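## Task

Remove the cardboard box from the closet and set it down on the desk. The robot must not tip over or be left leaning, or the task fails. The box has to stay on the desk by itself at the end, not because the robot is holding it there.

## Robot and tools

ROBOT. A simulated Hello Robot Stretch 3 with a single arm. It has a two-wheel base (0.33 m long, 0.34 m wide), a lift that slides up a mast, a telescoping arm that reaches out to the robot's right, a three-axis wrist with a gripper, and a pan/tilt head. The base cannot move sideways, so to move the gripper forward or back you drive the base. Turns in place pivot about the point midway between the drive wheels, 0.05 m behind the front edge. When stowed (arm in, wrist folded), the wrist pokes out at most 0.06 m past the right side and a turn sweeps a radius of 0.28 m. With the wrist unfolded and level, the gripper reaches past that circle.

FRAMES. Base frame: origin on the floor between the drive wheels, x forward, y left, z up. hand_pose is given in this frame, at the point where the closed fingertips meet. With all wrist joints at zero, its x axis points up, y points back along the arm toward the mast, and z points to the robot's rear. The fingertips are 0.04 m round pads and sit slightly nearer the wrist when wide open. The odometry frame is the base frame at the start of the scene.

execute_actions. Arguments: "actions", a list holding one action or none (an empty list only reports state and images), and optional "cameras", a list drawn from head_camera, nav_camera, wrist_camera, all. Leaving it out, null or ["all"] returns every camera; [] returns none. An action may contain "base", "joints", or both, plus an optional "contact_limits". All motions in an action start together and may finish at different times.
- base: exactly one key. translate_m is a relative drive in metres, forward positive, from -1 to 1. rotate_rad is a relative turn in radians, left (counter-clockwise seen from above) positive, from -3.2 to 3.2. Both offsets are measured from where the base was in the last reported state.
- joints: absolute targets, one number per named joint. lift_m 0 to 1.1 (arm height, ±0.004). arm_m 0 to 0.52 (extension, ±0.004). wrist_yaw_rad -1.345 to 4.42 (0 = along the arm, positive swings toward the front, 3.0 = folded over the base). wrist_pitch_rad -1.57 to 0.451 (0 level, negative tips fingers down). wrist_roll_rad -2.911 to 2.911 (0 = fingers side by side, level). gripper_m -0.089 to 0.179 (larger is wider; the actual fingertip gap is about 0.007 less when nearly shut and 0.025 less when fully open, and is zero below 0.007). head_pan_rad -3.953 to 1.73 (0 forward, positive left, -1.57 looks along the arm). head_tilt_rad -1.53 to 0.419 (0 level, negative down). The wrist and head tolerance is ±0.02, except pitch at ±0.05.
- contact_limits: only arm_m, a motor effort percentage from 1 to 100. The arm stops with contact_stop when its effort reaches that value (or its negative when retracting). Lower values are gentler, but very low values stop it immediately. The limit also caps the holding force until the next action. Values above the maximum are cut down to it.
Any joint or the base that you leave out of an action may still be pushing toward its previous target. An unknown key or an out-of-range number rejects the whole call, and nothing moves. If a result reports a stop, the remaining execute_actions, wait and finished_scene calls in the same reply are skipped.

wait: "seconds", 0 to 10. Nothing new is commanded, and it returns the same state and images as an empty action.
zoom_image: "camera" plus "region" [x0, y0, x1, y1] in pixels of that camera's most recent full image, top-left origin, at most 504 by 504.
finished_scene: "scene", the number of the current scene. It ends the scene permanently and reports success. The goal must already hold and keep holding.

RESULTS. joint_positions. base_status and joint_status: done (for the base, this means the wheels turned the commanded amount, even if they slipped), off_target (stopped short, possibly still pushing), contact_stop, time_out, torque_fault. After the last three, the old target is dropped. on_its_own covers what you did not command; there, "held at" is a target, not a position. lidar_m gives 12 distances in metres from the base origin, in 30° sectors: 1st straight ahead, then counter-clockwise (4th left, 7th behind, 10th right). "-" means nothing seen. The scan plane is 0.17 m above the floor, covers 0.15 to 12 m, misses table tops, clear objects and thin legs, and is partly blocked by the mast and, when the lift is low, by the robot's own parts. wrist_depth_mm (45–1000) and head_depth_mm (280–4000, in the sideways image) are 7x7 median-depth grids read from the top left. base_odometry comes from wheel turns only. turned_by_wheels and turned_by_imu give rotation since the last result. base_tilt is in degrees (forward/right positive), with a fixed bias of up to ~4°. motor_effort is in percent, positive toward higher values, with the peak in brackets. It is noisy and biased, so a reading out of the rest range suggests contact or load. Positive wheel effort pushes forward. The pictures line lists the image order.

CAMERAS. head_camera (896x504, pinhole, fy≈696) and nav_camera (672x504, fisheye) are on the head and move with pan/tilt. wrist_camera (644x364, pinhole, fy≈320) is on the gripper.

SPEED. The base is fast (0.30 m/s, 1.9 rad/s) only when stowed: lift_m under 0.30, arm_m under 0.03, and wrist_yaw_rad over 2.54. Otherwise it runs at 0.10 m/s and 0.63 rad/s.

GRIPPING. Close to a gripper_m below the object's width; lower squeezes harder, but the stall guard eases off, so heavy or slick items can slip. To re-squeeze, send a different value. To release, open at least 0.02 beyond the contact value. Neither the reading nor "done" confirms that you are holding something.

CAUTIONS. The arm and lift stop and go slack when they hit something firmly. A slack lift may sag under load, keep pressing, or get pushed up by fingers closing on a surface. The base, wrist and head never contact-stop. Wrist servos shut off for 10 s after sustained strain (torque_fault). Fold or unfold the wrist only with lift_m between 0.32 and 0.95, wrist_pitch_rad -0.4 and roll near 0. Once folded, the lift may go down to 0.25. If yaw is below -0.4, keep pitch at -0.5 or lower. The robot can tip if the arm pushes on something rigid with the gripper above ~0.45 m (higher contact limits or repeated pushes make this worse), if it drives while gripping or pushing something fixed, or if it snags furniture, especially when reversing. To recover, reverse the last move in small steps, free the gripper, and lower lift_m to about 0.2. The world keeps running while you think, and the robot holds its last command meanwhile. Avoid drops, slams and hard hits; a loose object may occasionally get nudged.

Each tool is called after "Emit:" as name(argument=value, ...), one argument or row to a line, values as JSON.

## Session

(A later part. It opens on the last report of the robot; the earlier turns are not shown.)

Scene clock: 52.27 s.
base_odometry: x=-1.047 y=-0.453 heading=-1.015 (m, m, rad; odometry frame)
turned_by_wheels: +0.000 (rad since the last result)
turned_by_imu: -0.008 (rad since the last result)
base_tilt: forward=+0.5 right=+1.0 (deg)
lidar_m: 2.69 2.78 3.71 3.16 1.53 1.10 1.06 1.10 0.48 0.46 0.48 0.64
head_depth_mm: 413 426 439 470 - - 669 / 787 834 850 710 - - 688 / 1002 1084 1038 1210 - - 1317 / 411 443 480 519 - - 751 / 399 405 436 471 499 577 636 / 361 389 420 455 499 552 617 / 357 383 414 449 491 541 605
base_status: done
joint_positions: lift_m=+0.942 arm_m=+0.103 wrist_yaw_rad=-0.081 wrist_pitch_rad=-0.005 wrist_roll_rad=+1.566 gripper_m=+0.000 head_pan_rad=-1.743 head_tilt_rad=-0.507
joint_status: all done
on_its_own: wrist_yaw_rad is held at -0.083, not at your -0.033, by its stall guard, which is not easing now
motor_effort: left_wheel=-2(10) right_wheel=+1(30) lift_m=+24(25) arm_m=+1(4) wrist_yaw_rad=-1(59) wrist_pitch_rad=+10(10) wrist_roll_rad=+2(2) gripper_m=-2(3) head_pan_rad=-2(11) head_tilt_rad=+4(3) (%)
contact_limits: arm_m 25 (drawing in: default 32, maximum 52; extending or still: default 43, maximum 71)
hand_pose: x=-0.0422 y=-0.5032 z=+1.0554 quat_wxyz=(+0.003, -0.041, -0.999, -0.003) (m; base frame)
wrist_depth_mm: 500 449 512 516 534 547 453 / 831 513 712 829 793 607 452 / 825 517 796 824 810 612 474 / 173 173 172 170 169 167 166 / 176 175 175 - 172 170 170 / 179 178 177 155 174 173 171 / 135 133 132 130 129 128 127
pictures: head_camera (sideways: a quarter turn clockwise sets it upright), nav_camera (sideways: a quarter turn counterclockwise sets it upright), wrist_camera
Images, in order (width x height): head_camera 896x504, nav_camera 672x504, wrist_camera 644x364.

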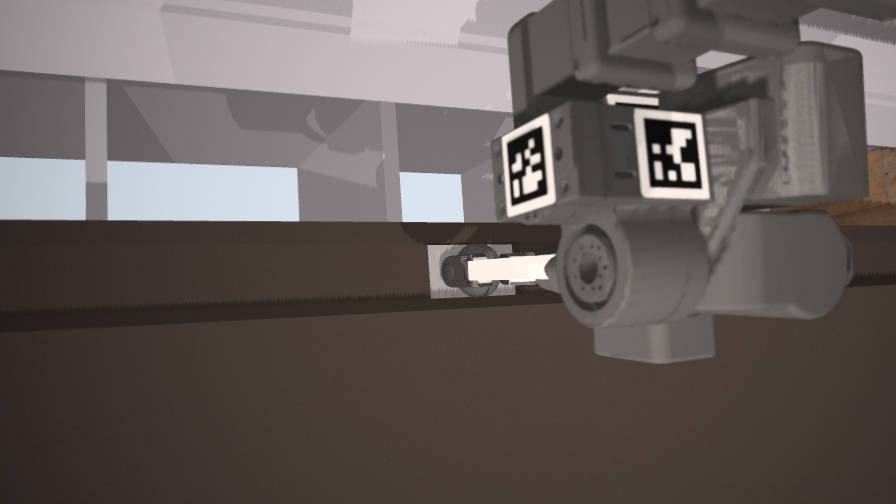

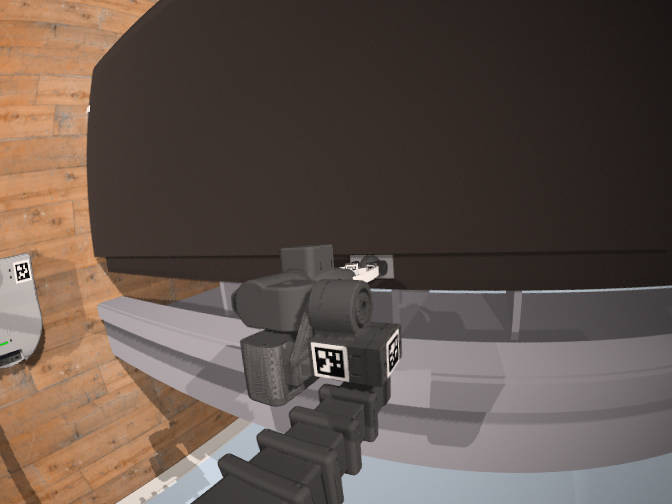

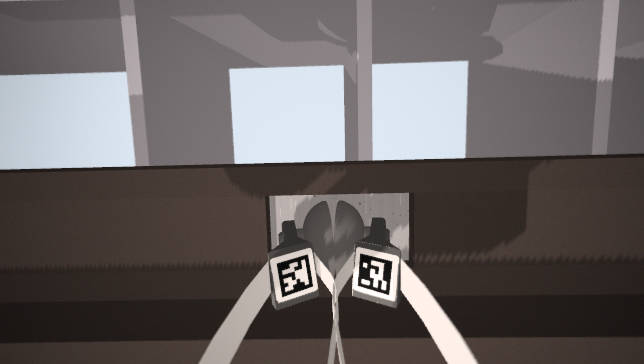

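Emit:
execute_actions(
  actions=[
    {"base": {"translate_m": -0.068}, "joints": {"arm_m": 0.075, "wrist_yaw_rad": -0.08}},
  ],
)

Scene clock: 56.07 s.
base_odometry: x=-1.082 y=-0.395 heading=-1.015 (m, m, rad; odometry frame)
turned_by_wheels: +0.000 (rad since the last result)
turned_by_imu: +0.001 (rad since the last result)
base_tilt: forward=+0.5 right=+1.0 (deg)
lidar_m: 2.75 2.85 3.70 3.11 1.43 1.04 1.00 1.03 0.45 0.47 0.48 0.65
head_depth_mm: 356 388 427 470 503 - - / 359 388 416 453 - - - / 841 908 546 567 - - - / 992 1078 1044 1249 1017 - - / 964 1042 483 537 565 - 698 / 402 431 462 494 522 563 623 / 365 388 415 450 493 544 609
base_status: done
joint_positions: lift_m=+0.942 arm_m=+0.075 wrist_yaw_rad=-0.081 wrist_pitch_rad=-0.005 wrist_roll_rad=+1.566 gripper_m=+0.000 head_pan_rad=-1.743 head_tilt_rad=-0.507
joint_status: all done
motor_effort: left_wheel=-1(6) right_wheel=+1(3) lift_m=+24(25) arm_m=-4(6) wrist_yaw_rad=+2(0) wrist_pitch_rad=+10(10) wrist_roll_rad=+2(2) gripper_m=-3(2) head_pan_rad=-1(2) head_tilt_rad=+3(3) (%)
hand_pose: x=-0.0422 y=-0.4755 z=+1.0554 quat_wxyz=(+0.003, -0.041, -0.999, -0.003) (m; base frame)
wrist_depth_mm: 115 115 114 113 112 112 111 / 133 136 140 145 151 158 165 / 863 514 770 839 823 617 673 / 863 869 760 861 851 617 676 / 904 895 679 - 867 587 676 / 209 207 207 216 204 202 199 / 213 211 210 217 208 205 205
pictures: head_camera (sideways: a quarter turn clockwise sets it upright), nav_camera (sideways: a quarter turn counterclockwise sets it upright), wrist_camera
Images, in order (width x height): head_camera 896x504, nav_camera 672x504, wrist_camera 644x364.

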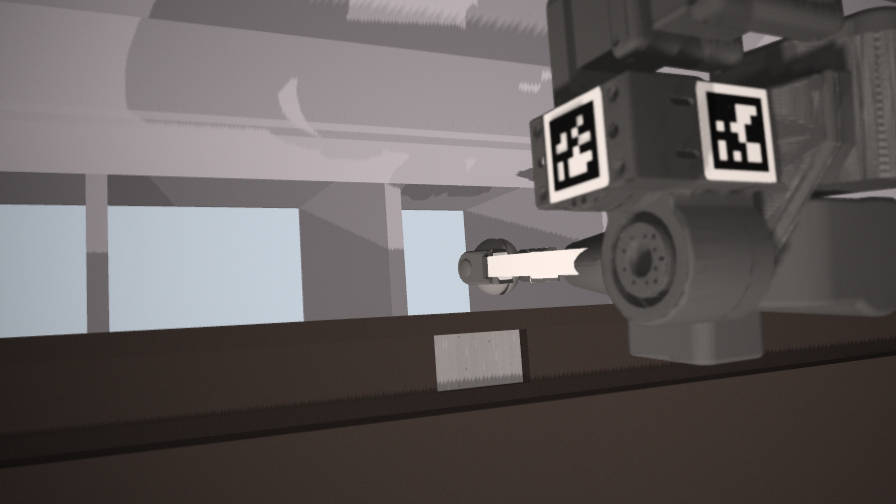

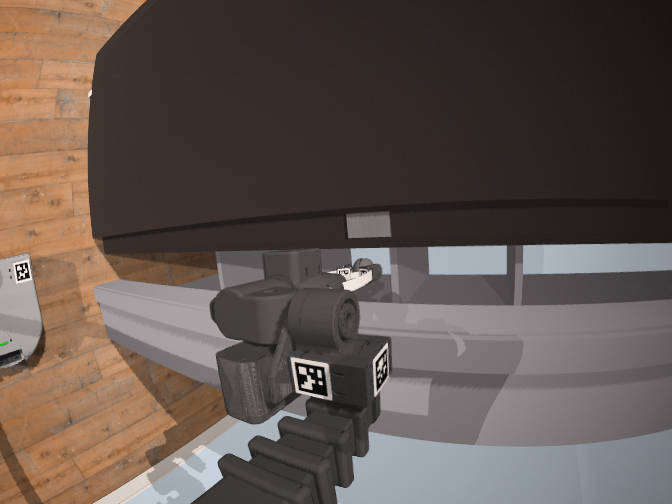

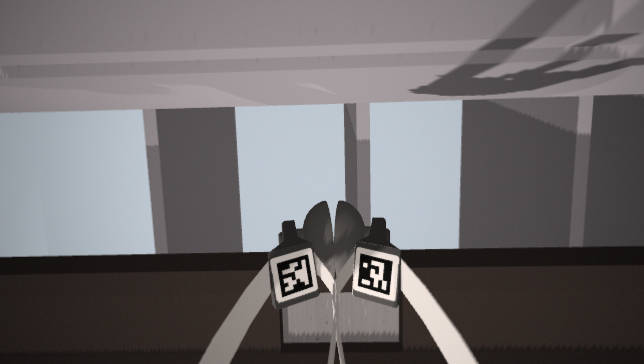

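Emit:
execute_actions(
  actions=[
    {"joints": {"arm_m": 0.225}, "contact_limits": {"arm_m": 10}},
  ],
)

Scene clock: 58.80 s.
base_odometry: x=-1.082 y=-0.395 heading=-1.015 (m, m, rad; odometry frame)
turned_by_wheels: +0.000 (rad since the last result)
turned_by_imu: +0.001 (rad since the last result)
base_tilt: forward=+0.4 right=+1.0 (deg)
lidar_m: 2.76 2.85 3.71 3.14 1.43 1.04 1.00 1.03 0.45 0.47 0.48 0.65
head_depth_mm: 357 388 427 467 - - 678 / 360 388 415 439 - 557 631 / 839 905 545 - - 642 687 / 996 1080 1039 - - 1169 1395 / 960 1054 485 509 573 631 701 / 402 433 464 495 522 563 621 / 365 389 415 451 492 544 607
base_status: not commanded
joint_positions: lift_m=+0.942 arm_m=+0.225 wrist_yaw_rad=-0.081 wrist_pitch_rad=-0.004 wrist_roll_rad=+1.566 gripper_m=+0.000 head_pan_rad=-1.743 head_tilt_rad=-0.507
joint_status: all done
motor_effort: left_wheel=-2(1) right_wheel=+1(1) lift_m=+25(24) arm_m=+4(5) wrist_yaw_rad=+2(2) wrist_pitch_rad=+10(10) wrist_roll_rad=+2(2) gripper_m=-2(1) head_pan_rad=-2(2) head_tilt_rad=+3(3) (%)
contact_limits: arm_m 10 (drawing in: default 32, maximum 52; extending or still: default 43, maximum 71)
hand_pose: x=-0.0421 y=-0.6250 z=+1.0556 quat_wxyz=(+0.003, -0.041, -0.999, -0.002) (m; base frame)
wrist_depth_mm: - 74 75 76 78 80 82 / 415 417 569 586 526 552 412 / 718 416 707 689 693 617 411 / 727 409 711 725 709 617 408 / 741 411 724 - 732 619 412 / 747 405 677 724 723 626 418 / 768 403 759 750 744 641 415
pictures: head_camera (sideways: a quarter turn clockwise sets it upright), nav_camera (sideways: a quarter turn counterclockwise sets it upright), wrist_camera
Images, in order (width x height): head_camera 896x504, nav_camera 672x504, wrist_camera 644x364.

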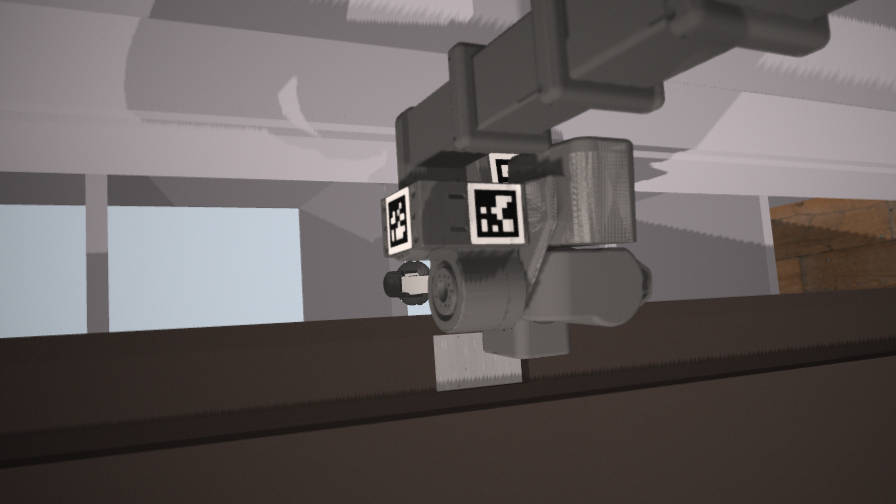

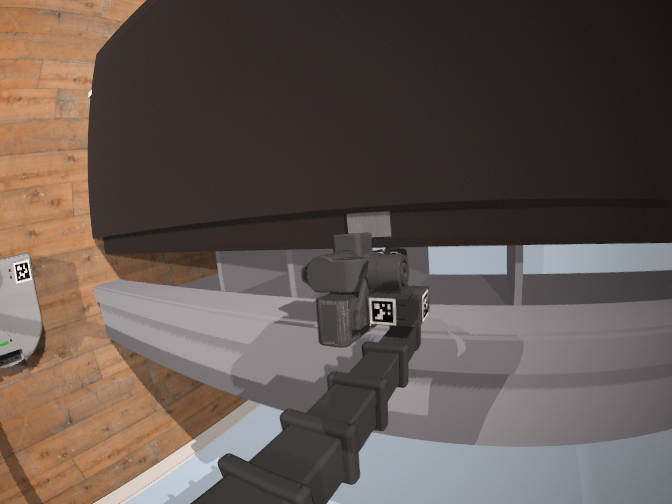

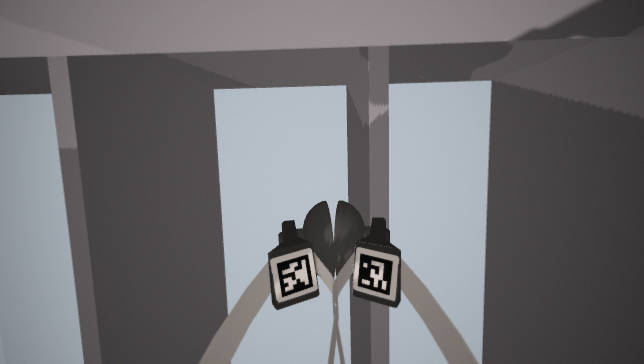

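Emit:
execute_actions(
  actions=[
    {"base": {"translate_m": 0.48}, "joints": {"arm_m": 0.245, "head_pan_rad": -1.85, "head_tilt_rad": -0.65}, "contact_limits": {"arm_m": 20}},
  ],
)

Scene clock: 65.17 s.
base_odometry: x=-0.830 y=-0.803 heading=-1.016 (m, m, rad; odometry frame)
turned_by_wheels: -0.001 (rad since the last result)
turned_by_imu: -0.621 (rad since the last result)
base_tilt: forward=+0.4 right=+1.0 (deg)
lidar_m: 0.44 1.05 2.43 3.08 3.67 2.17 1.46 1.35 0.58 0.37 0.35 0.35
head_depth_mm: 589 1267 1427 1564 - - 1270 / 486 557 654 - - 1378 1250 / 485 531 563 - 754 872 1092 / 523 578 - - 847 995 1205 / 685 759 - - 658 736 805 / 404 436 449 442 495 552 620 / 325 348 375 406 442 486 540
base_status: done
joint_positions: lift_m=+0.942 arm_m=+0.245 wrist_yaw_rad=-0.270 wrist_pitch_rad=-0.002 wrist_roll_rad=+1.576 gripper_m=+0.000 head_pan_rad=-1.843 head_tilt_rad=-0.643
joint_status: all done
on_its_own: wrist_yaw_rad is held at -0.234, not at your -0.080, by its stall guard, which is still easing; right_wheel is at rest, and its effort (+32) is outside its rest range (-18 to +18)
motor_effort: left_wheel=-14(18) right_wheel=+32(36) lift_m=+25(25) arm_m=+1(10) wrist_yaw_rad=+35(38) wrist_pitch_rad=+9(10) wrist_roll_rad=-3(3) gripper_m=-1(1) head_pan_rad=-1(10) head_tilt_rad=-5(16) (%)
contact_limits: arm_m 20 (drawing in: default 32, maximum 52; extending or still: default 43, maximum 71)
hand_pose: x=-0.0897 y=-0.6368 z=+1.0560 quat_wxyz=(-0.003, -0.135, -0.991, -0.001) (m; base frame)
wrist_depth_mm: 111 112 112 112 112 112 112 / 127 127 127 127 127 128 128 / 147 146 147 147 148 148 148 / 174 174 321 320 322 323 324 / 394 398 395 - 393 394 380 / 511 431 519 553 495 525 422 / 678 395 627 667 646 633 425
pictures: head_camera (sideways: a quarter turn clockwise sets it upright), nav_camera (sideways: a quarter turn counterclockwise sets it upright), wrist_camera
Images, in order (width x height): head_camera 896x504, nav_camera 672x504, wrist_camera 644x364.

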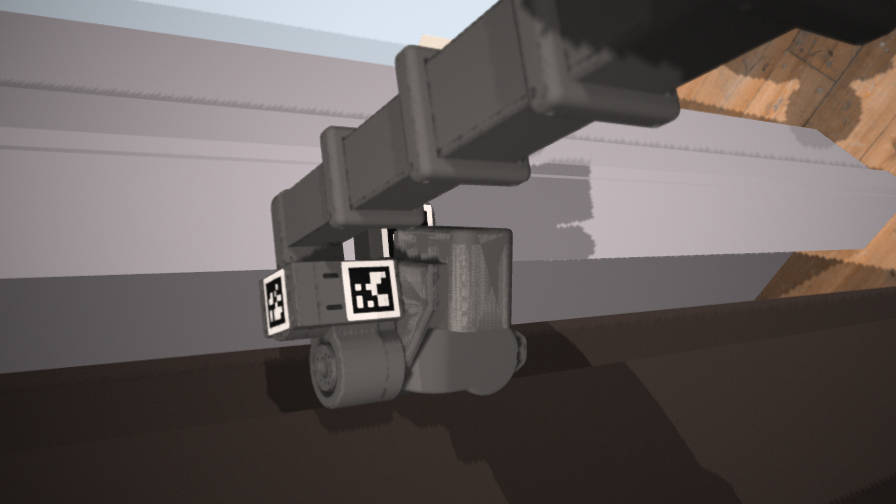

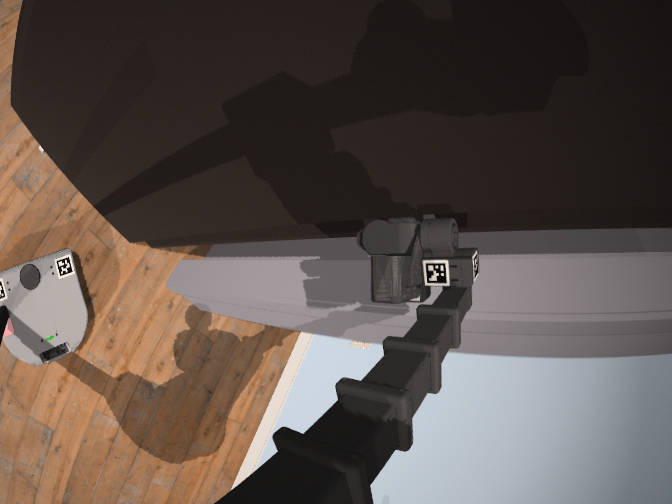

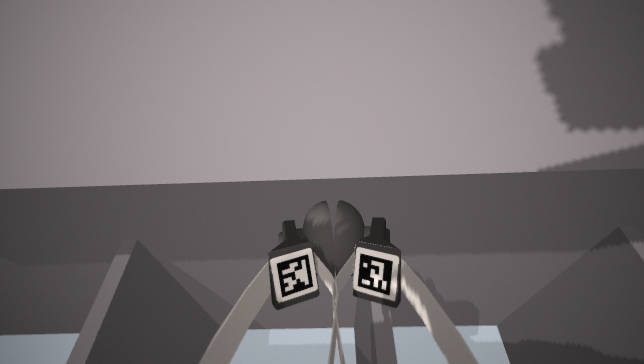

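Emit:
execute_actions(
  actions=[
    {"base": {"translate_m": -0.02}, "joints": {"lift_m": 0.17, "wrist_yaw_rad": -0.27, "head_pan_rad": -1.65, "head_tilt_rad": -1.15}},
  ],
)

Scene clock: 77.00 s.
base_odometry: x=-0.840 y=-0.786 heading=-1.016 (m, m, rad; odometry frame)
turned_by_wheels: +0.000 (rad since the last result)
turned_by_imu: +0.004 (rad since the last result)
base_tilt: forward=+0.5 right=+1.0 (deg)
lidar_m: 0.45 1.07 2.45 3.08 3.66 2.15 1.44 1.33 0.57 0.38 0.35 0.36
head_depth_mm: 548 698 1016 1413 1304 1194 1120 / 594 693 856 1199 1309 1205 - / 809 940 1113 1261 1270 1226 - / 500 592 727 913 1264 1222 1111 / 404 470 573 728 1007 1218 1118 / 369 429 513 634 837 1177 1118 / 343 396 465 565 718 988 1125
base_status: done
joint_positions: lift_m=+0.170 arm_m=+0.245 wrist_yaw_rad=-0.260 wrist_pitch_rad=+0.018 wrist_roll_rad=+1.576 gripper_m=+0.000 head_pan_rad=-1.657 head_tilt_rad=-1.136
joint_status: all done
motor_effort: left_wheel=+2(8) right_wheel=-6(8) lift_m=+23(25) arm_m=+1(1) wrist_yaw_rad=-9(8) wrist_pitch_rad=+1(8) wrist_roll_rad=-3(3) gripper_m=-2(3) head_pan_rad=+1(14) head_tilt_rad=-7(38) (%)
hand_pose: x=-0.0873 y=-0.6379 z=+0.2893 quat_wxyz=(-0.001, -0.129, -0.992, +0.009) (m; base frame)
wrist_depth_mm: 100 99 99 98 98 98 98 / 114 113 113 112 112 112 111 / 133 132 132 131 130 130 130 / 160 159 158 157 156 155 154 / 389 387 385 - 378 375 342 / 450 515 475 577 503 482 355 / 452 641 446 679 687 567 359
pictures: head_camera (sideways: a quarter turn clockwise sets it upright), nav_camera (sideways: a quarter turn counterclockwise sets it upright), wrist_camera
Images, in order (width x height): head_camera 896x504, nav_camera 672x504, wrist_camera 644x364.

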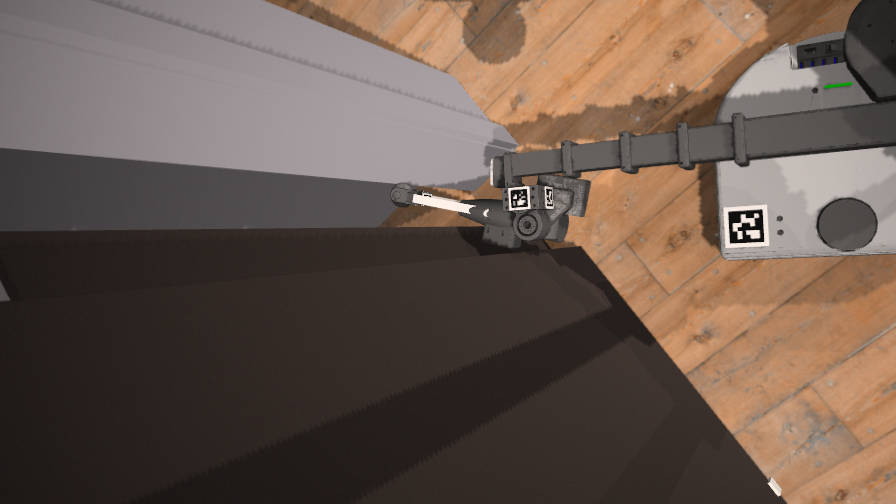

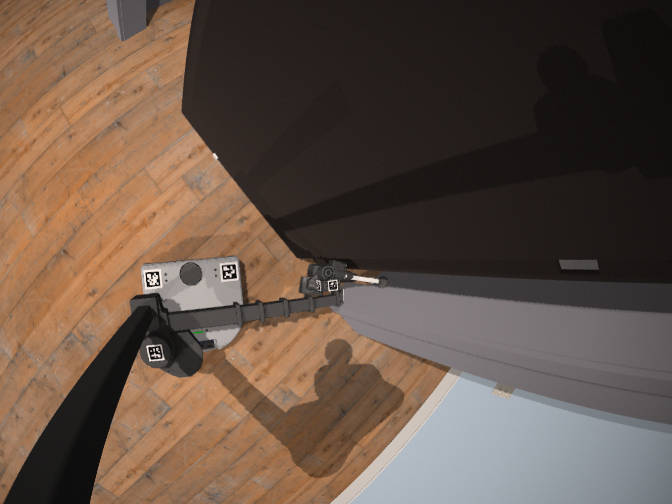

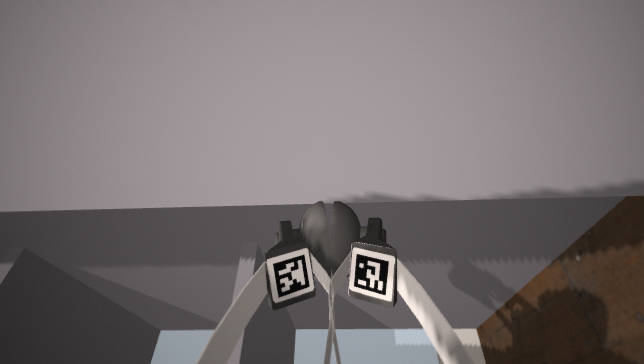

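Emit:
execute_actions(
  actions=[
    {"joints": {"wrist_yaw_rad": 0.35, "arm_m": 0.22}},
  ],
)

Scene clock: 78.87 s.
base_odometry: x=-0.840 y=-0.786 heading=-1.017 (m, m, rad; odometry frame)
turned_by_wheels: -0.001 (rad since the last result)
turned_by_imu: -0.033 (rad since the last result)
base_tilt: forward=+0.5 right=+1.0 (deg)
lidar_m: 0.45 1.08 2.44 3.01 3.64 2.19 1.45 1.33 0.57 0.39 0.36 0.36
head_depth_mm: 571 769 1529 1428 1300 1193 1122 / 574 676 865 1300 1296 1211 - / 655 782 968 1222 1281 1229 - / 877 1066 1321 1417 1277 1219 1119 / 486 541 619 766 1031 1212 1122 / 385 445 528 652 850 1174 1133 / 354 406 478 578 731 987 1124
base_status: not commanded
joint_positions: lift_m=+0.170 arm_m=+0.219 wrist_yaw_rad=+0.326 wrist_pitch_rad=+0.001 wrist_roll_rad=+1.571 gripper_m=+0.000 head_pan_rad=-1.656 head_tilt_rad=-1.137
joint_status: wrist_yaw_rad off_target (ended at +0.326, target +0.350); the others done
on_its_own: right_wheel is at rest, and its effort (+31) is outside its rest range (-18 to +18); wrist_yaw_rad is at rest, and its effort (+23) is outside its rest range (-12 to +12)
motor_effort: left_wheel=-12(24) right_wheel=+31(52) lift_m=+25(25) arm_m=+9(8) wrist_yaw_rad=+23(82) wrist_pitch_rad=+7(8) wrist_roll_rad=+0(4) gripper_m=-2(3) head_pan_rad=+1(1) head_tilt_rad=-7(8) (%)
hand_pose: x=+0.0607 y=-0.6071 z=+0.2848 quat_wxyz=(+0.001, +0.162, -0.987, +0.000) (m; base frame)
wrist_depth_mm: 348 352 351 359 361 367 334 / 443 463 420 480 485 459 337 / 479 634 451 732 722 520 338 / 471 673 444 726 718 519 343 / 467 660 437 - 687 522 344 / 471 664 427 699 676 531 347 / 468 662 501 676 689 531 347
pictures: head_camera (sideways: a quarter turn clockwise sets it upright), nav_camera (sideways: a quarter turn counterclockwise sets it upright), wrist_camera
Images, in order (width x height): head_camera 896x504, nav_camera 672x504, wrist_camera 644x364.

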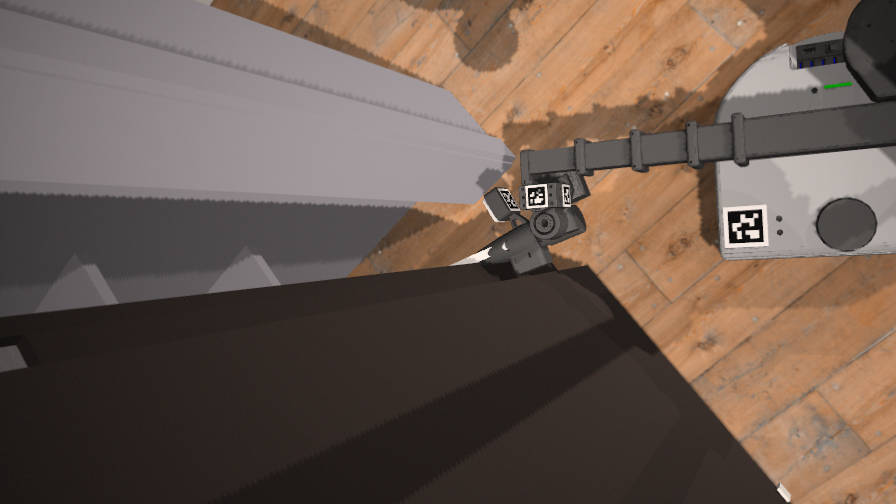

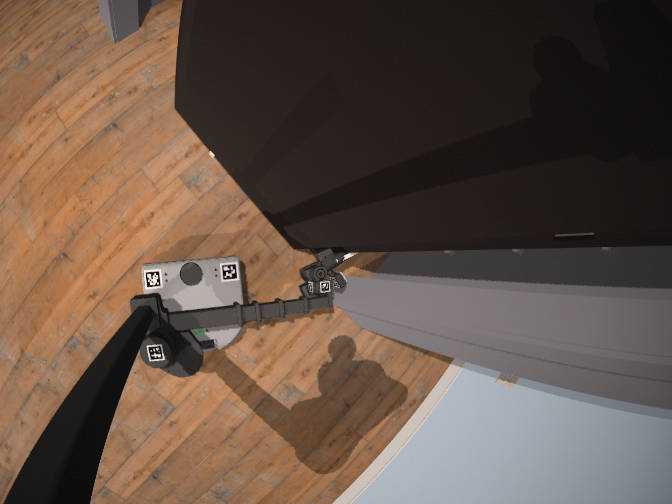

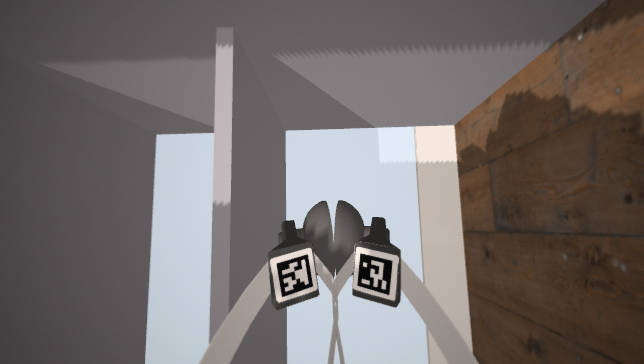

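Emit:
execute_actions(
  actions=[
    {"base": {"rotate_rad": 0.66}, "joints": {"wrist_yaw_rad": 0.25, "arm_m": 0.145, "head_tilt_rad": -0.9, "head_pan_rad": -1.75}},
  ],
)

Scene clock: 81.10 s.
base_odometry: x=-0.840 y=-0.786 heading=-0.357 (m, m, rad; odometry frame)
turned_by_wheels: +0.660 (rad since the last result)
turned_by_imu: +0.493 (rad since the last result)
base_tilt: forward=+0.5 right=+1.0 (deg)
lidar_m: 0.88 2.45 2.98 3.64 2.27 1.46 1.31 0.60 0.56 0.42 0.37 0.45
head_depth_mm: 783 944 982 1116 1054 1186 1145 / 749 1077 983 1221 1432 1285 1145 / 723 1116 953 1189 1479 1302 1113 / 727 1105 939 1173 1463 1342 1130 / 700 1091 938 1167 786 913 1127 / 702 1044 471 541 633 767 1085 / 339 382 438 471 555 710 991
base_status: done
joint_positions: lift_m=+0.170 arm_m=+0.145 wrist_yaw_rad=+0.248 wrist_pitch_rad=+0.000 wrist_roll_rad=+1.569 gripper_m=+0.000 head_pan_rad=-1.743 head_tilt_rad=-0.902
joint_status: all done
motor_effort: left_wheel=-2(24) right_wheel=+3(55) lift_m=+25(25) arm_m=-5(13) wrist_yaw_rad=+2(69) wrist_pitch_rad=+8(8) wrist_roll_rad=+0(1) gripper_m=-4(2) head_pan_rad=-2(10) head_tilt_rad=+2(20) (%)
hand_pose: x=+0.0416 y=-0.5386 z=+0.2846 quat_wxyz=(+0.001, +0.124, -0.992, +0.000) (m; base frame)
wrist_depth_mm: 474 633 343 640 624 510 334 / 478 655 343 656 655 508 340 / 468 674 384 684 683 510 340 / 472 668 438 731 713 519 340 / 473 665 410 - 746 519 344 / 461 656 373 807 774 523 347 / 464 643 506 843 826 534 350
pictures: head_camera (sideways: a quarter turn clockwise sets it upright), nav_camera (sideways: a quarter turn counterclockwise sets it upright), wrist_camera
Images, in order (width x height): head_camera 896x504, nav_camera 672x504, wrist_camera 644x364.

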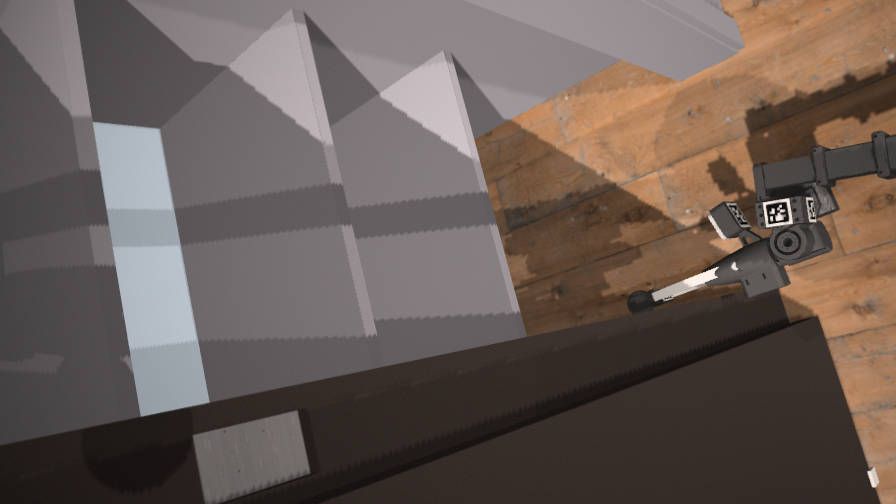

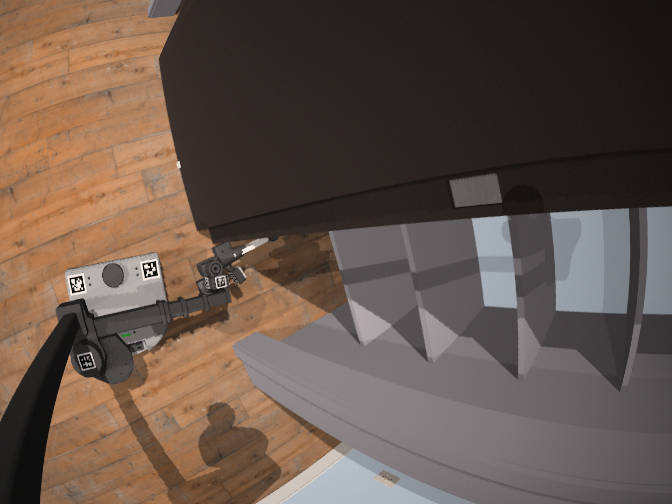

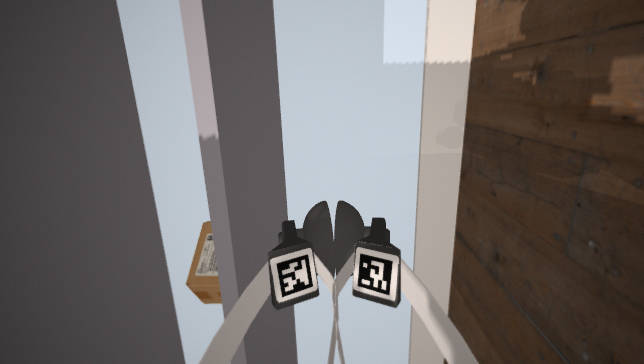

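Emit:
execute_actions(
  actions=[
    {"base": {"translate_m": 0.22}, "joints": {"wrist_yaw_rad": 0.22, "arm_m": 0.12, "head_pan_rad": -1.55}},
  ],
)

Scene clock: 85.10 s.
base_odometry: x=-0.634 y=-0.863 heading=-0.358 (m, m, rad; odometry frame)
turned_by_wheels: +0.000 (rad since the last result)
turned_by_imu: -0.154 (rad since the last result)
base_tilt: forward=+0.5 right=+0.9 (deg)
lidar_m: 0.60 2.25 2.51 3.68 3.24 1.81 1.50 0.71 0.71 0.33 0.33 0.37
head_depth_mm: 712 1110 952 1203 1457 1277 1143 / 715 1114 948 1191 1457 1279 1158 / 691 1084 930 1167 1450 1305 1105 / 333 388 448 542 687 875 1110 / 318 357 399 456 551 720 1070 / - 306 354 422 519 678 976 / - 299 343 405 494 635 890
base_status: done
joint_positions: lift_m=+0.170 arm_m=+0.118 wrist_yaw_rad=+0.235 wrist_pitch_rad=-0.001 wrist_roll_rad=+1.568 gripper_m=+0.000 head_pan_rad=-1.557 head_tilt_rad=-0.902
joint_status: all done
on_its_own: arm_m is at rest, and its effort (+29) is outside its rest range (-14 to +14); wrist_yaw_rad is at rest, and its effort (-14) is outside its rest range (-12 to +12)
motor_effort: left_wheel=-3(17) right_wheel=+13(46) lift_m=+25(25) arm_m=+29(31) wrist_yaw_rad=-14(77) wrist_pitch_rad=+8(8) wrist_roll_rad=+1(1) gripper_m=-2(2) head_pan_rad=+2(14) head_tilt_rad=+0(2) (%)
hand_pose: x=+0.0382 y=-0.5122 z=+0.2844 quat_wxyz=(+0.002, +0.117, -0.993, +0.000) (m; base frame)
wrist_depth_mm: 481 665 399 680 670 502 339 / 473 686 390 680 684 514 338 / 471 681 383 701 697 517 341 / 474 670 384 706 710 510 341 / 470 675 373 - 708 517 339 / 463 658 434 731 714 535 344 / 457 671 510 742 763 520 347
pictures: head_camera (sideways: a quarter turn clockwise sets it upright), nav_camera (sideways: a quarter turn counterclockwise sets it upright), wrist_camera
Images, in order (width x height): head_camera 896x504, nav_camera 672x504, wrist_camera 644x364.

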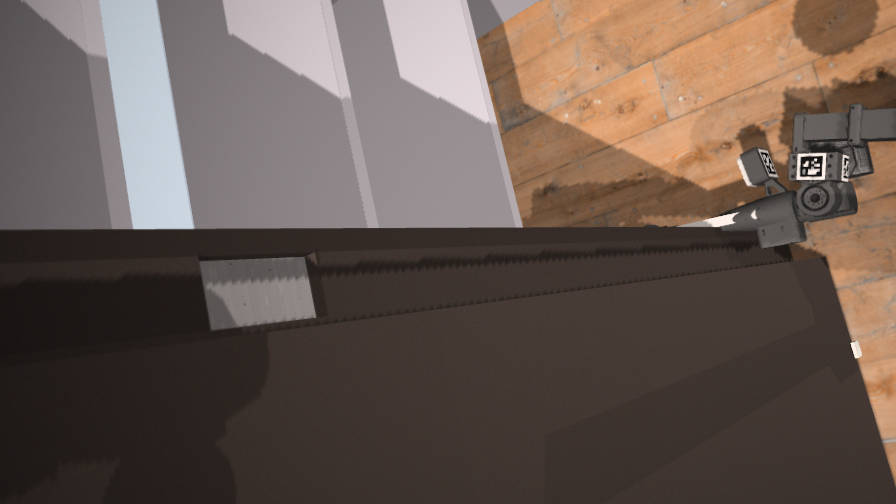

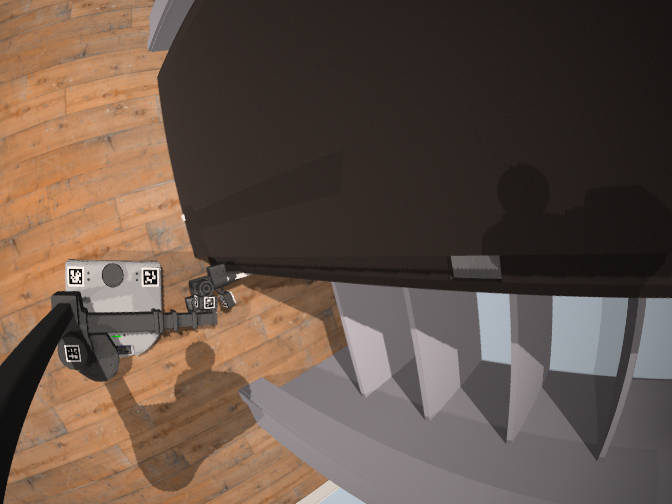

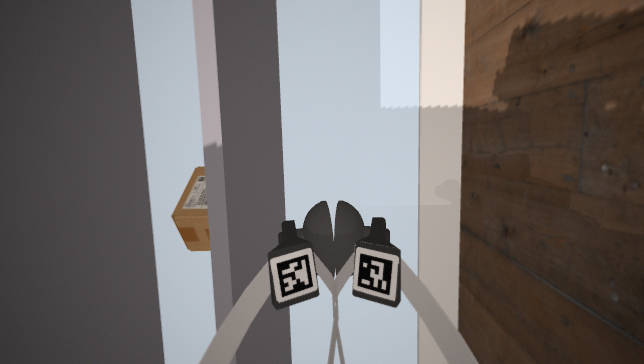

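Emit:
execute_actions(
  actions=[
    {"base": {"rotate_rad": 0.36}, "joints": {"wrist_yaw_rad": 0.18, "arm_m": 0.098, "head_pan_rad": -1.7}},
  ],
)

Scene clock: 87.30 s.
base_odometry: x=-0.634 y=-0.863 heading=+0.002 (m, m, rad; odometry frame)
turned_by_wheels: +0.360 (rad since the last result)
turned_by_imu: +0.297 (rad since the last result)
base_tilt: forward=+0.4 right=+1.0 (deg)
lidar_m: 1.10 2.32 3.09 3.68 2.19 1.56 1.49 0.70 0.98 0.37 0.34 0.46
head_depth_mm: 679 1069 922 1150 1462 1284 1143 / 685 1067 900 1156 1457 1280 1144 / 688 1057 905 1164 1429 1291 1181 / 692 1052 909 1150 1449 1279 1127 / 699 1033 865 538 654 814 1102 / 316 355 426 483 564 719 1085 / 308 345 380 425 529 699 1035
base_status: done
joint_positions: lift_m=+0.170 arm_m=+0.098 wrist_yaw_rad=+0.178 wrist_pitch_rad=-0.001 wrist_roll_rad=+1.570 gripper_m=+0.000 head_pan_rad=-1.693 head_tilt_rad=-0.902
joint_status: all done
motor_effort: left_wheel=-3(23) right_wheel=+3(49) lift_m=+25(25) arm_m=-4(27) wrist_yaw_rad=+3(81) wrist_pitch_rad=+8(8) wrist_roll_rad=+0(1) gripper_m=-3(3) head_pan_rad=-1(12) head_tilt_rad=+1(1) (%)
hand_pose: x=+0.0240 y=-0.4954 z=+0.2844 quat_wxyz=(+0.001, +0.089, -0.996, -0.001) (m; base frame)
wrist_depth_mm: 478 594 344 621 612 513 339 / 475 604 340 661 655 515 337 / 469 662 383 703 693 513 338 / 465 677 440 728 723 509 345 / 464 667 434 - 750 520 343 / 464 653 806 848 793 521 345 / 458 648 510 887 877 533 349
pictures: head_camera (sideways: a quarter turn clockwise sets it upright), nav_camera (sideways: a quarter turn counterclockwise sets it upright), wrist_camera
Images, in order (width x height): head_camera 896x504, nav_camera 672x504, wrist_camera 644x364.

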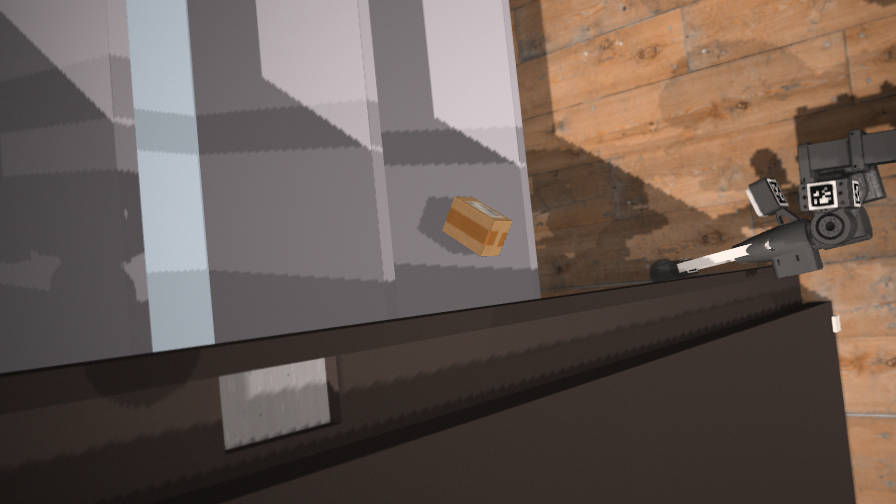

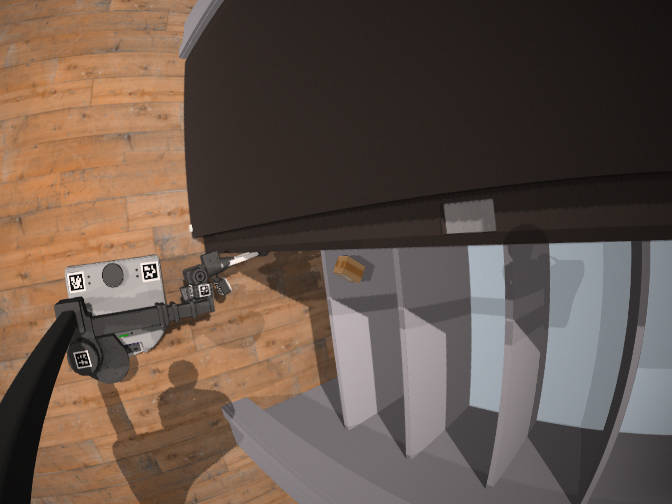

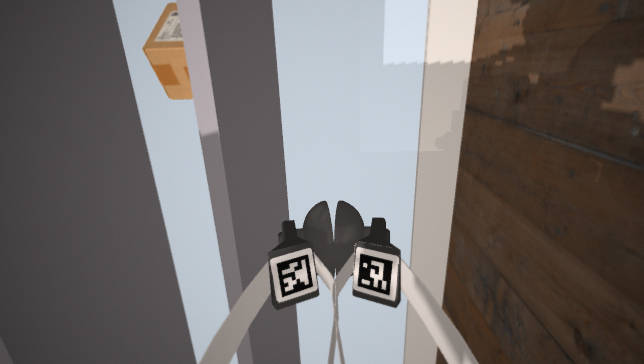

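Emit:
zoom_image(
  camera="head_camera",
  region=[400, 160, 580, 310],
)

Region (400, 160, 580, 310) of head_camera's 896x504 image, scaled by 2.800, with more detail than that image has.

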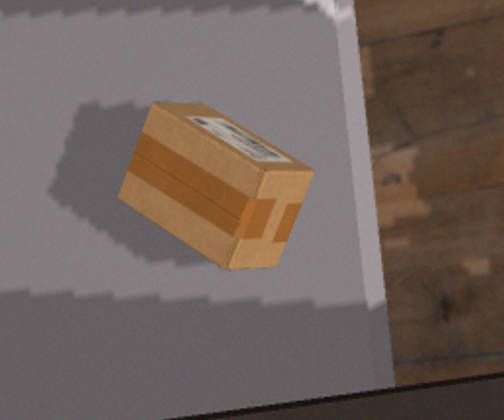

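Emit:
execute_actions(
  actions=[
    {"base": {"translate_m": -0.015}, "joints": {"lift_m": 0.36, "wrist_roll_rad": 0.0, "wrist_yaw_rad": -0.13, "wrist_pitch_rad": -0.11, "arm_m": 0.12}},
  ],
  cameras=["head_camera", "wrist_camera"],
)

Scene clock: 93.63 s.
base_odometry: x=-0.649 y=-0.863 heading=+0.002 (m, m, rad; odometry frame)
turned_by_wheels: +0.000 (rad since the last result)
turned_by_imu: +0.001 (rad since the last result)
base_tilt: forward=+0.5 right=+1.0 (deg)
lidar_m: 1.10 2.33 3.12 3.23 2.18 1.54 1.48 0.69 0.97 0.38 0.35 0.46
head_depth_mm: 680 1069 922 1148 1455 1282 1140 / 685 1072 894 1153 1463 1287 1147 / 689 1057 907 1164 1432 1311 1115 / 693 1047 907 1144 1446 1290 1131 / 701 1060 907 838 687 857 1109 / 340 366 427 501 585 723 1098 / 309 355 402 438 531 706 1053
base_status: done
joint_positions: lift_m=+0.360 arm_m=+0.120 wrist_yaw_rad=-0.128 wrist_pitch_rad=-0.125 wrist_roll_rad=+0.008 gripper_m=+0.000 head_pan_rad=-1.693 head_tilt_rad=-0.902
joint_status: all done
motor_effort: left_wheel=-2(8) right_wheel=+3(4) lift_m=+35(37) arm_m=+4(4) wrist_yaw_rad=-3(3) wrist_pitch_rad=+6(8) wrist_roll_rad=-4(6) gripper_m=-2(3) head_pan_rad=-1(3) head_tilt_rad=+1(0) (%)
hand_pose: x=-0.0535 y=-0.5139 z=+0.4426 quat_wxyz=(+0.699, -0.001, -0.710, -0.089) (m; base frame)
wrist_depth_mm: 564 578 604 625 644 691 640 / 584 614 642 659 680 711 657 / 603 624 641 557 616 571 535 / 396 377 362 329 340 355 375 / 298 297 720 - 804 816 678 / 691 726 754 747 776 781 682 / 688 657 662 648 648 646 627
pictures: head_camera (sideways: a quarter turn clockwise sets it upright), wrist_camera
Images, in order (width x height): head_camera 896x504, wrist_camera 644x364.

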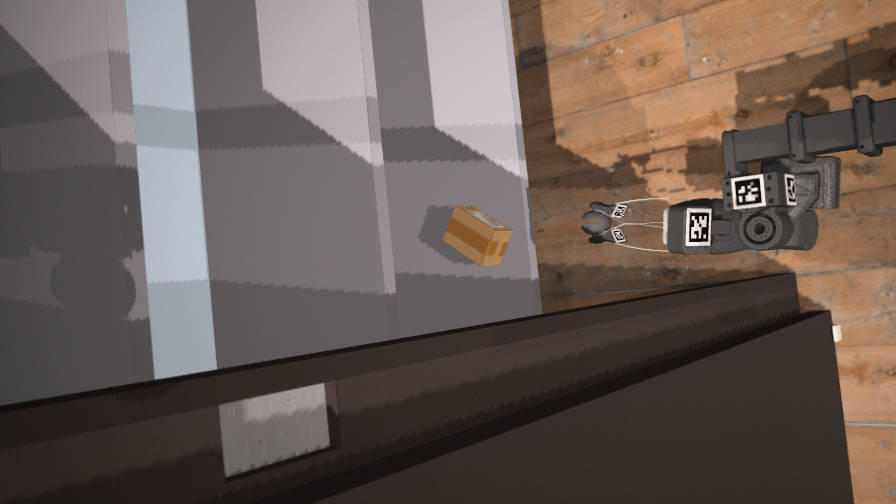

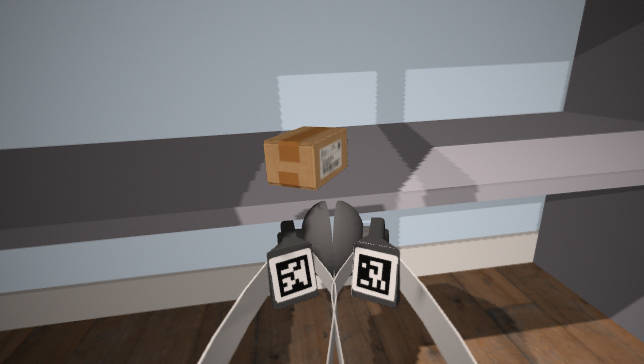

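Emit:
execute_actions(
  actions=[
    {"joints": {"lift_m": 0.348, "gripper_m": 0.165, "arm_m": 0.335}, "contact_limits": {"arm_m": 15}},
  ],
  cameras=["head_camera", "wrist_camera"],
)

Scene clock: 96.83 s.
base_odometry: x=-0.649 y=-0.863 heading=+0.002 (m, m, rad; odometry frame)
turned_by_wheels: +0.000 (rad since the last result)
turned_by_imu: +0.001 (rad since the last result)
base_tilt: forward=+0.5 right=+1.0 (deg)
lidar_m: 1.10 2.33 3.12 3.23 2.17 1.55 1.48 0.68 0.97 0.38 0.35 0.46
head_depth_mm: 679 1068 923 1161 1448 1274 1131 / 685 1070 900 1153 1464 1292 1161 / 690 1056 901 1166 1457 1276 1147 / 693 1054 906 1145 1421 1294 1141 / 697 1051 919 838 680 849 1115 / 340 364 427 497 580 720 1087 / 308 351 400 438 528 700 1049
base_status: not commanded
joint_positions: lift_m=+0.348 arm_m=+0.335 wrist_yaw_rad=-0.129 wrist_pitch_rad=-0.126 wrist_roll_rad=+0.007 gripper_m=+0.165 head_pan_rad=-1.693 head_tilt_rad=-0.902
joint_status: all done
motor_effort: left_wheel=-3(2) right_wheel=+3(3) lift_m=+24(29) arm_m=+4(3) wrist_yaw_rad=+0(2) wrist_pitch_rad=+6(6) wrist_roll_rad=-3(4) gripper_m=+0(84) head_pan_rad=-3(1) head_tilt_rad=+1(0) (%)
contact_limits: arm_m 15 (drawing in: default 32, maximum 52; extending or still: default 43, maximum 71)
hand_pose: x=-0.0537 y=-0.7288 z=+0.4310 quat_wxyz=(+0.699, -0.001, -0.709, -0.090) (m; base frame)
wrist_depth_mm: 389 400 414 431 446 460 488 / 399 417 434 445 471 490 515 / 427 439 455 471 484 507 477 / 353 339 324 165 255 295 282 / 233 241 132 119 186 207 201 / 175 - 153 118 153 158 162 / - 136 134 124 130 128 123
pictures: head_camera (sideways: a quarter turn clockwise sets it upright), wrist_camera
Images, in order (width x height): head_camera 896x504, wrist_camera 644x364.

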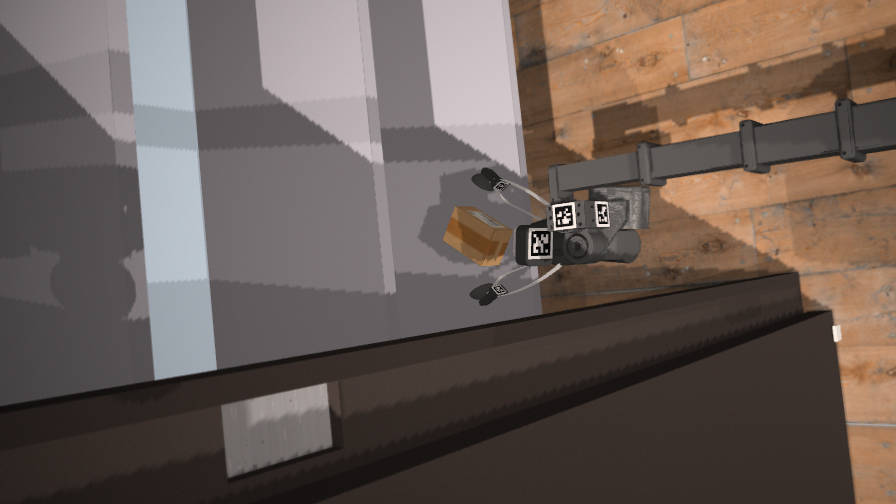

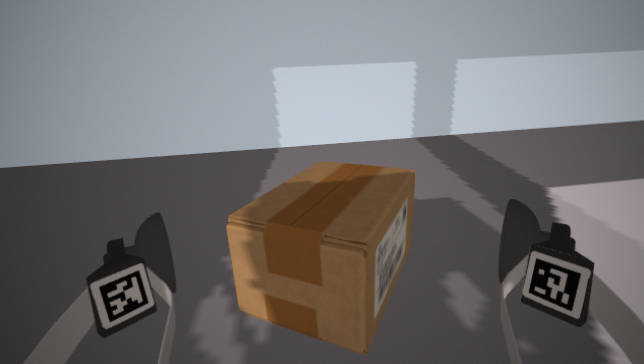

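Well centred. Close.

Emit:
execute_actions(
  actions=[
    {"joints": {"gripper_m": 0.015}},
  ],
  cameras=["wrist_camera"],
)

Scene clock: 98.87 s.
base_odometry: x=-0.649 y=-0.863 heading=+0.002 (m, m, rad; odometry frame)
turned_by_wheels: +0.000 (rad since the last result)
turned_by_imu: +0.001 (rad since the last result)
base_tilt: forward=+0.5 right=+1.0 (deg)
lidar_m: 1.10 2.34 3.12 3.25 2.17 1.55 1.47 0.69 0.96 0.38 0.35 0.46
head_depth_mm: 679 1070 922 1160 1446 1277 1139 / 684 1067 899 1154 1469 1294 1153 / 689 1058 906 1167 1451 1285 1144 / 692 1054 909 1146 1446 1295 1150 / 698 1058 911 843 683 851 1117 / 340 365 426 498 583 721 1091 / 308 352 399 438 530 701 1049
base_status: not commanded
joint_positions: lift_m=+0.348 arm_m=+0.335 wrist_yaw_rad=-0.129 wrist_pitch_rad=-0.126 wrist_roll_rad=+0.007 gripper_m=+0.016 head_pan_rad=-1.693 head_tilt_rad=-0.902
joint_status: all done
motor_effort: left_wheel=-2(2) right_wheel=+2(3) lift_m=+24(24) arm_m=+4(4) wrist_yaw_rad=-1(0) wrist_pitch_rad=+6(6) wrist_roll_rad=-3(3) gripper_m=-22(96) head_pan_rad=-3(3) head_tilt_rad=+0(1) (%)
hand_pose: x=-0.0537 y=-0.7288 z=+0.4310 quat_wxyz=(+0.699, -0.001, -0.709, -0.090) (m; base frame)
wrist_depth_mm: 386 395 413 425 446 470 486 / 404 415 433 456 466 486 516 / 422 434 454 469 481 491 478 / 353 339 327 164 256 293 284 / 233 226 209 121 124 205 201 / 175 172 138 126 138 159 156 / 139 137 134 128 126 129 127
pictures: wrist_camera
Images, in order (width x height): wrist_camera 644x364.

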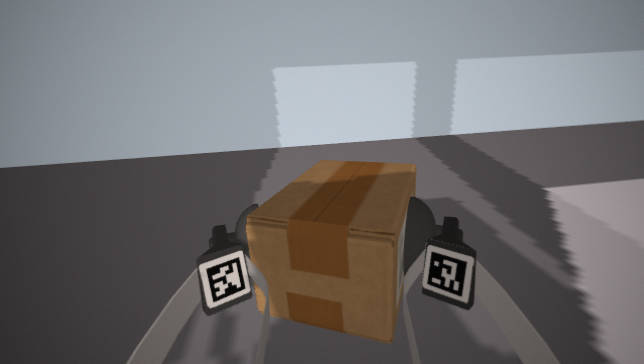

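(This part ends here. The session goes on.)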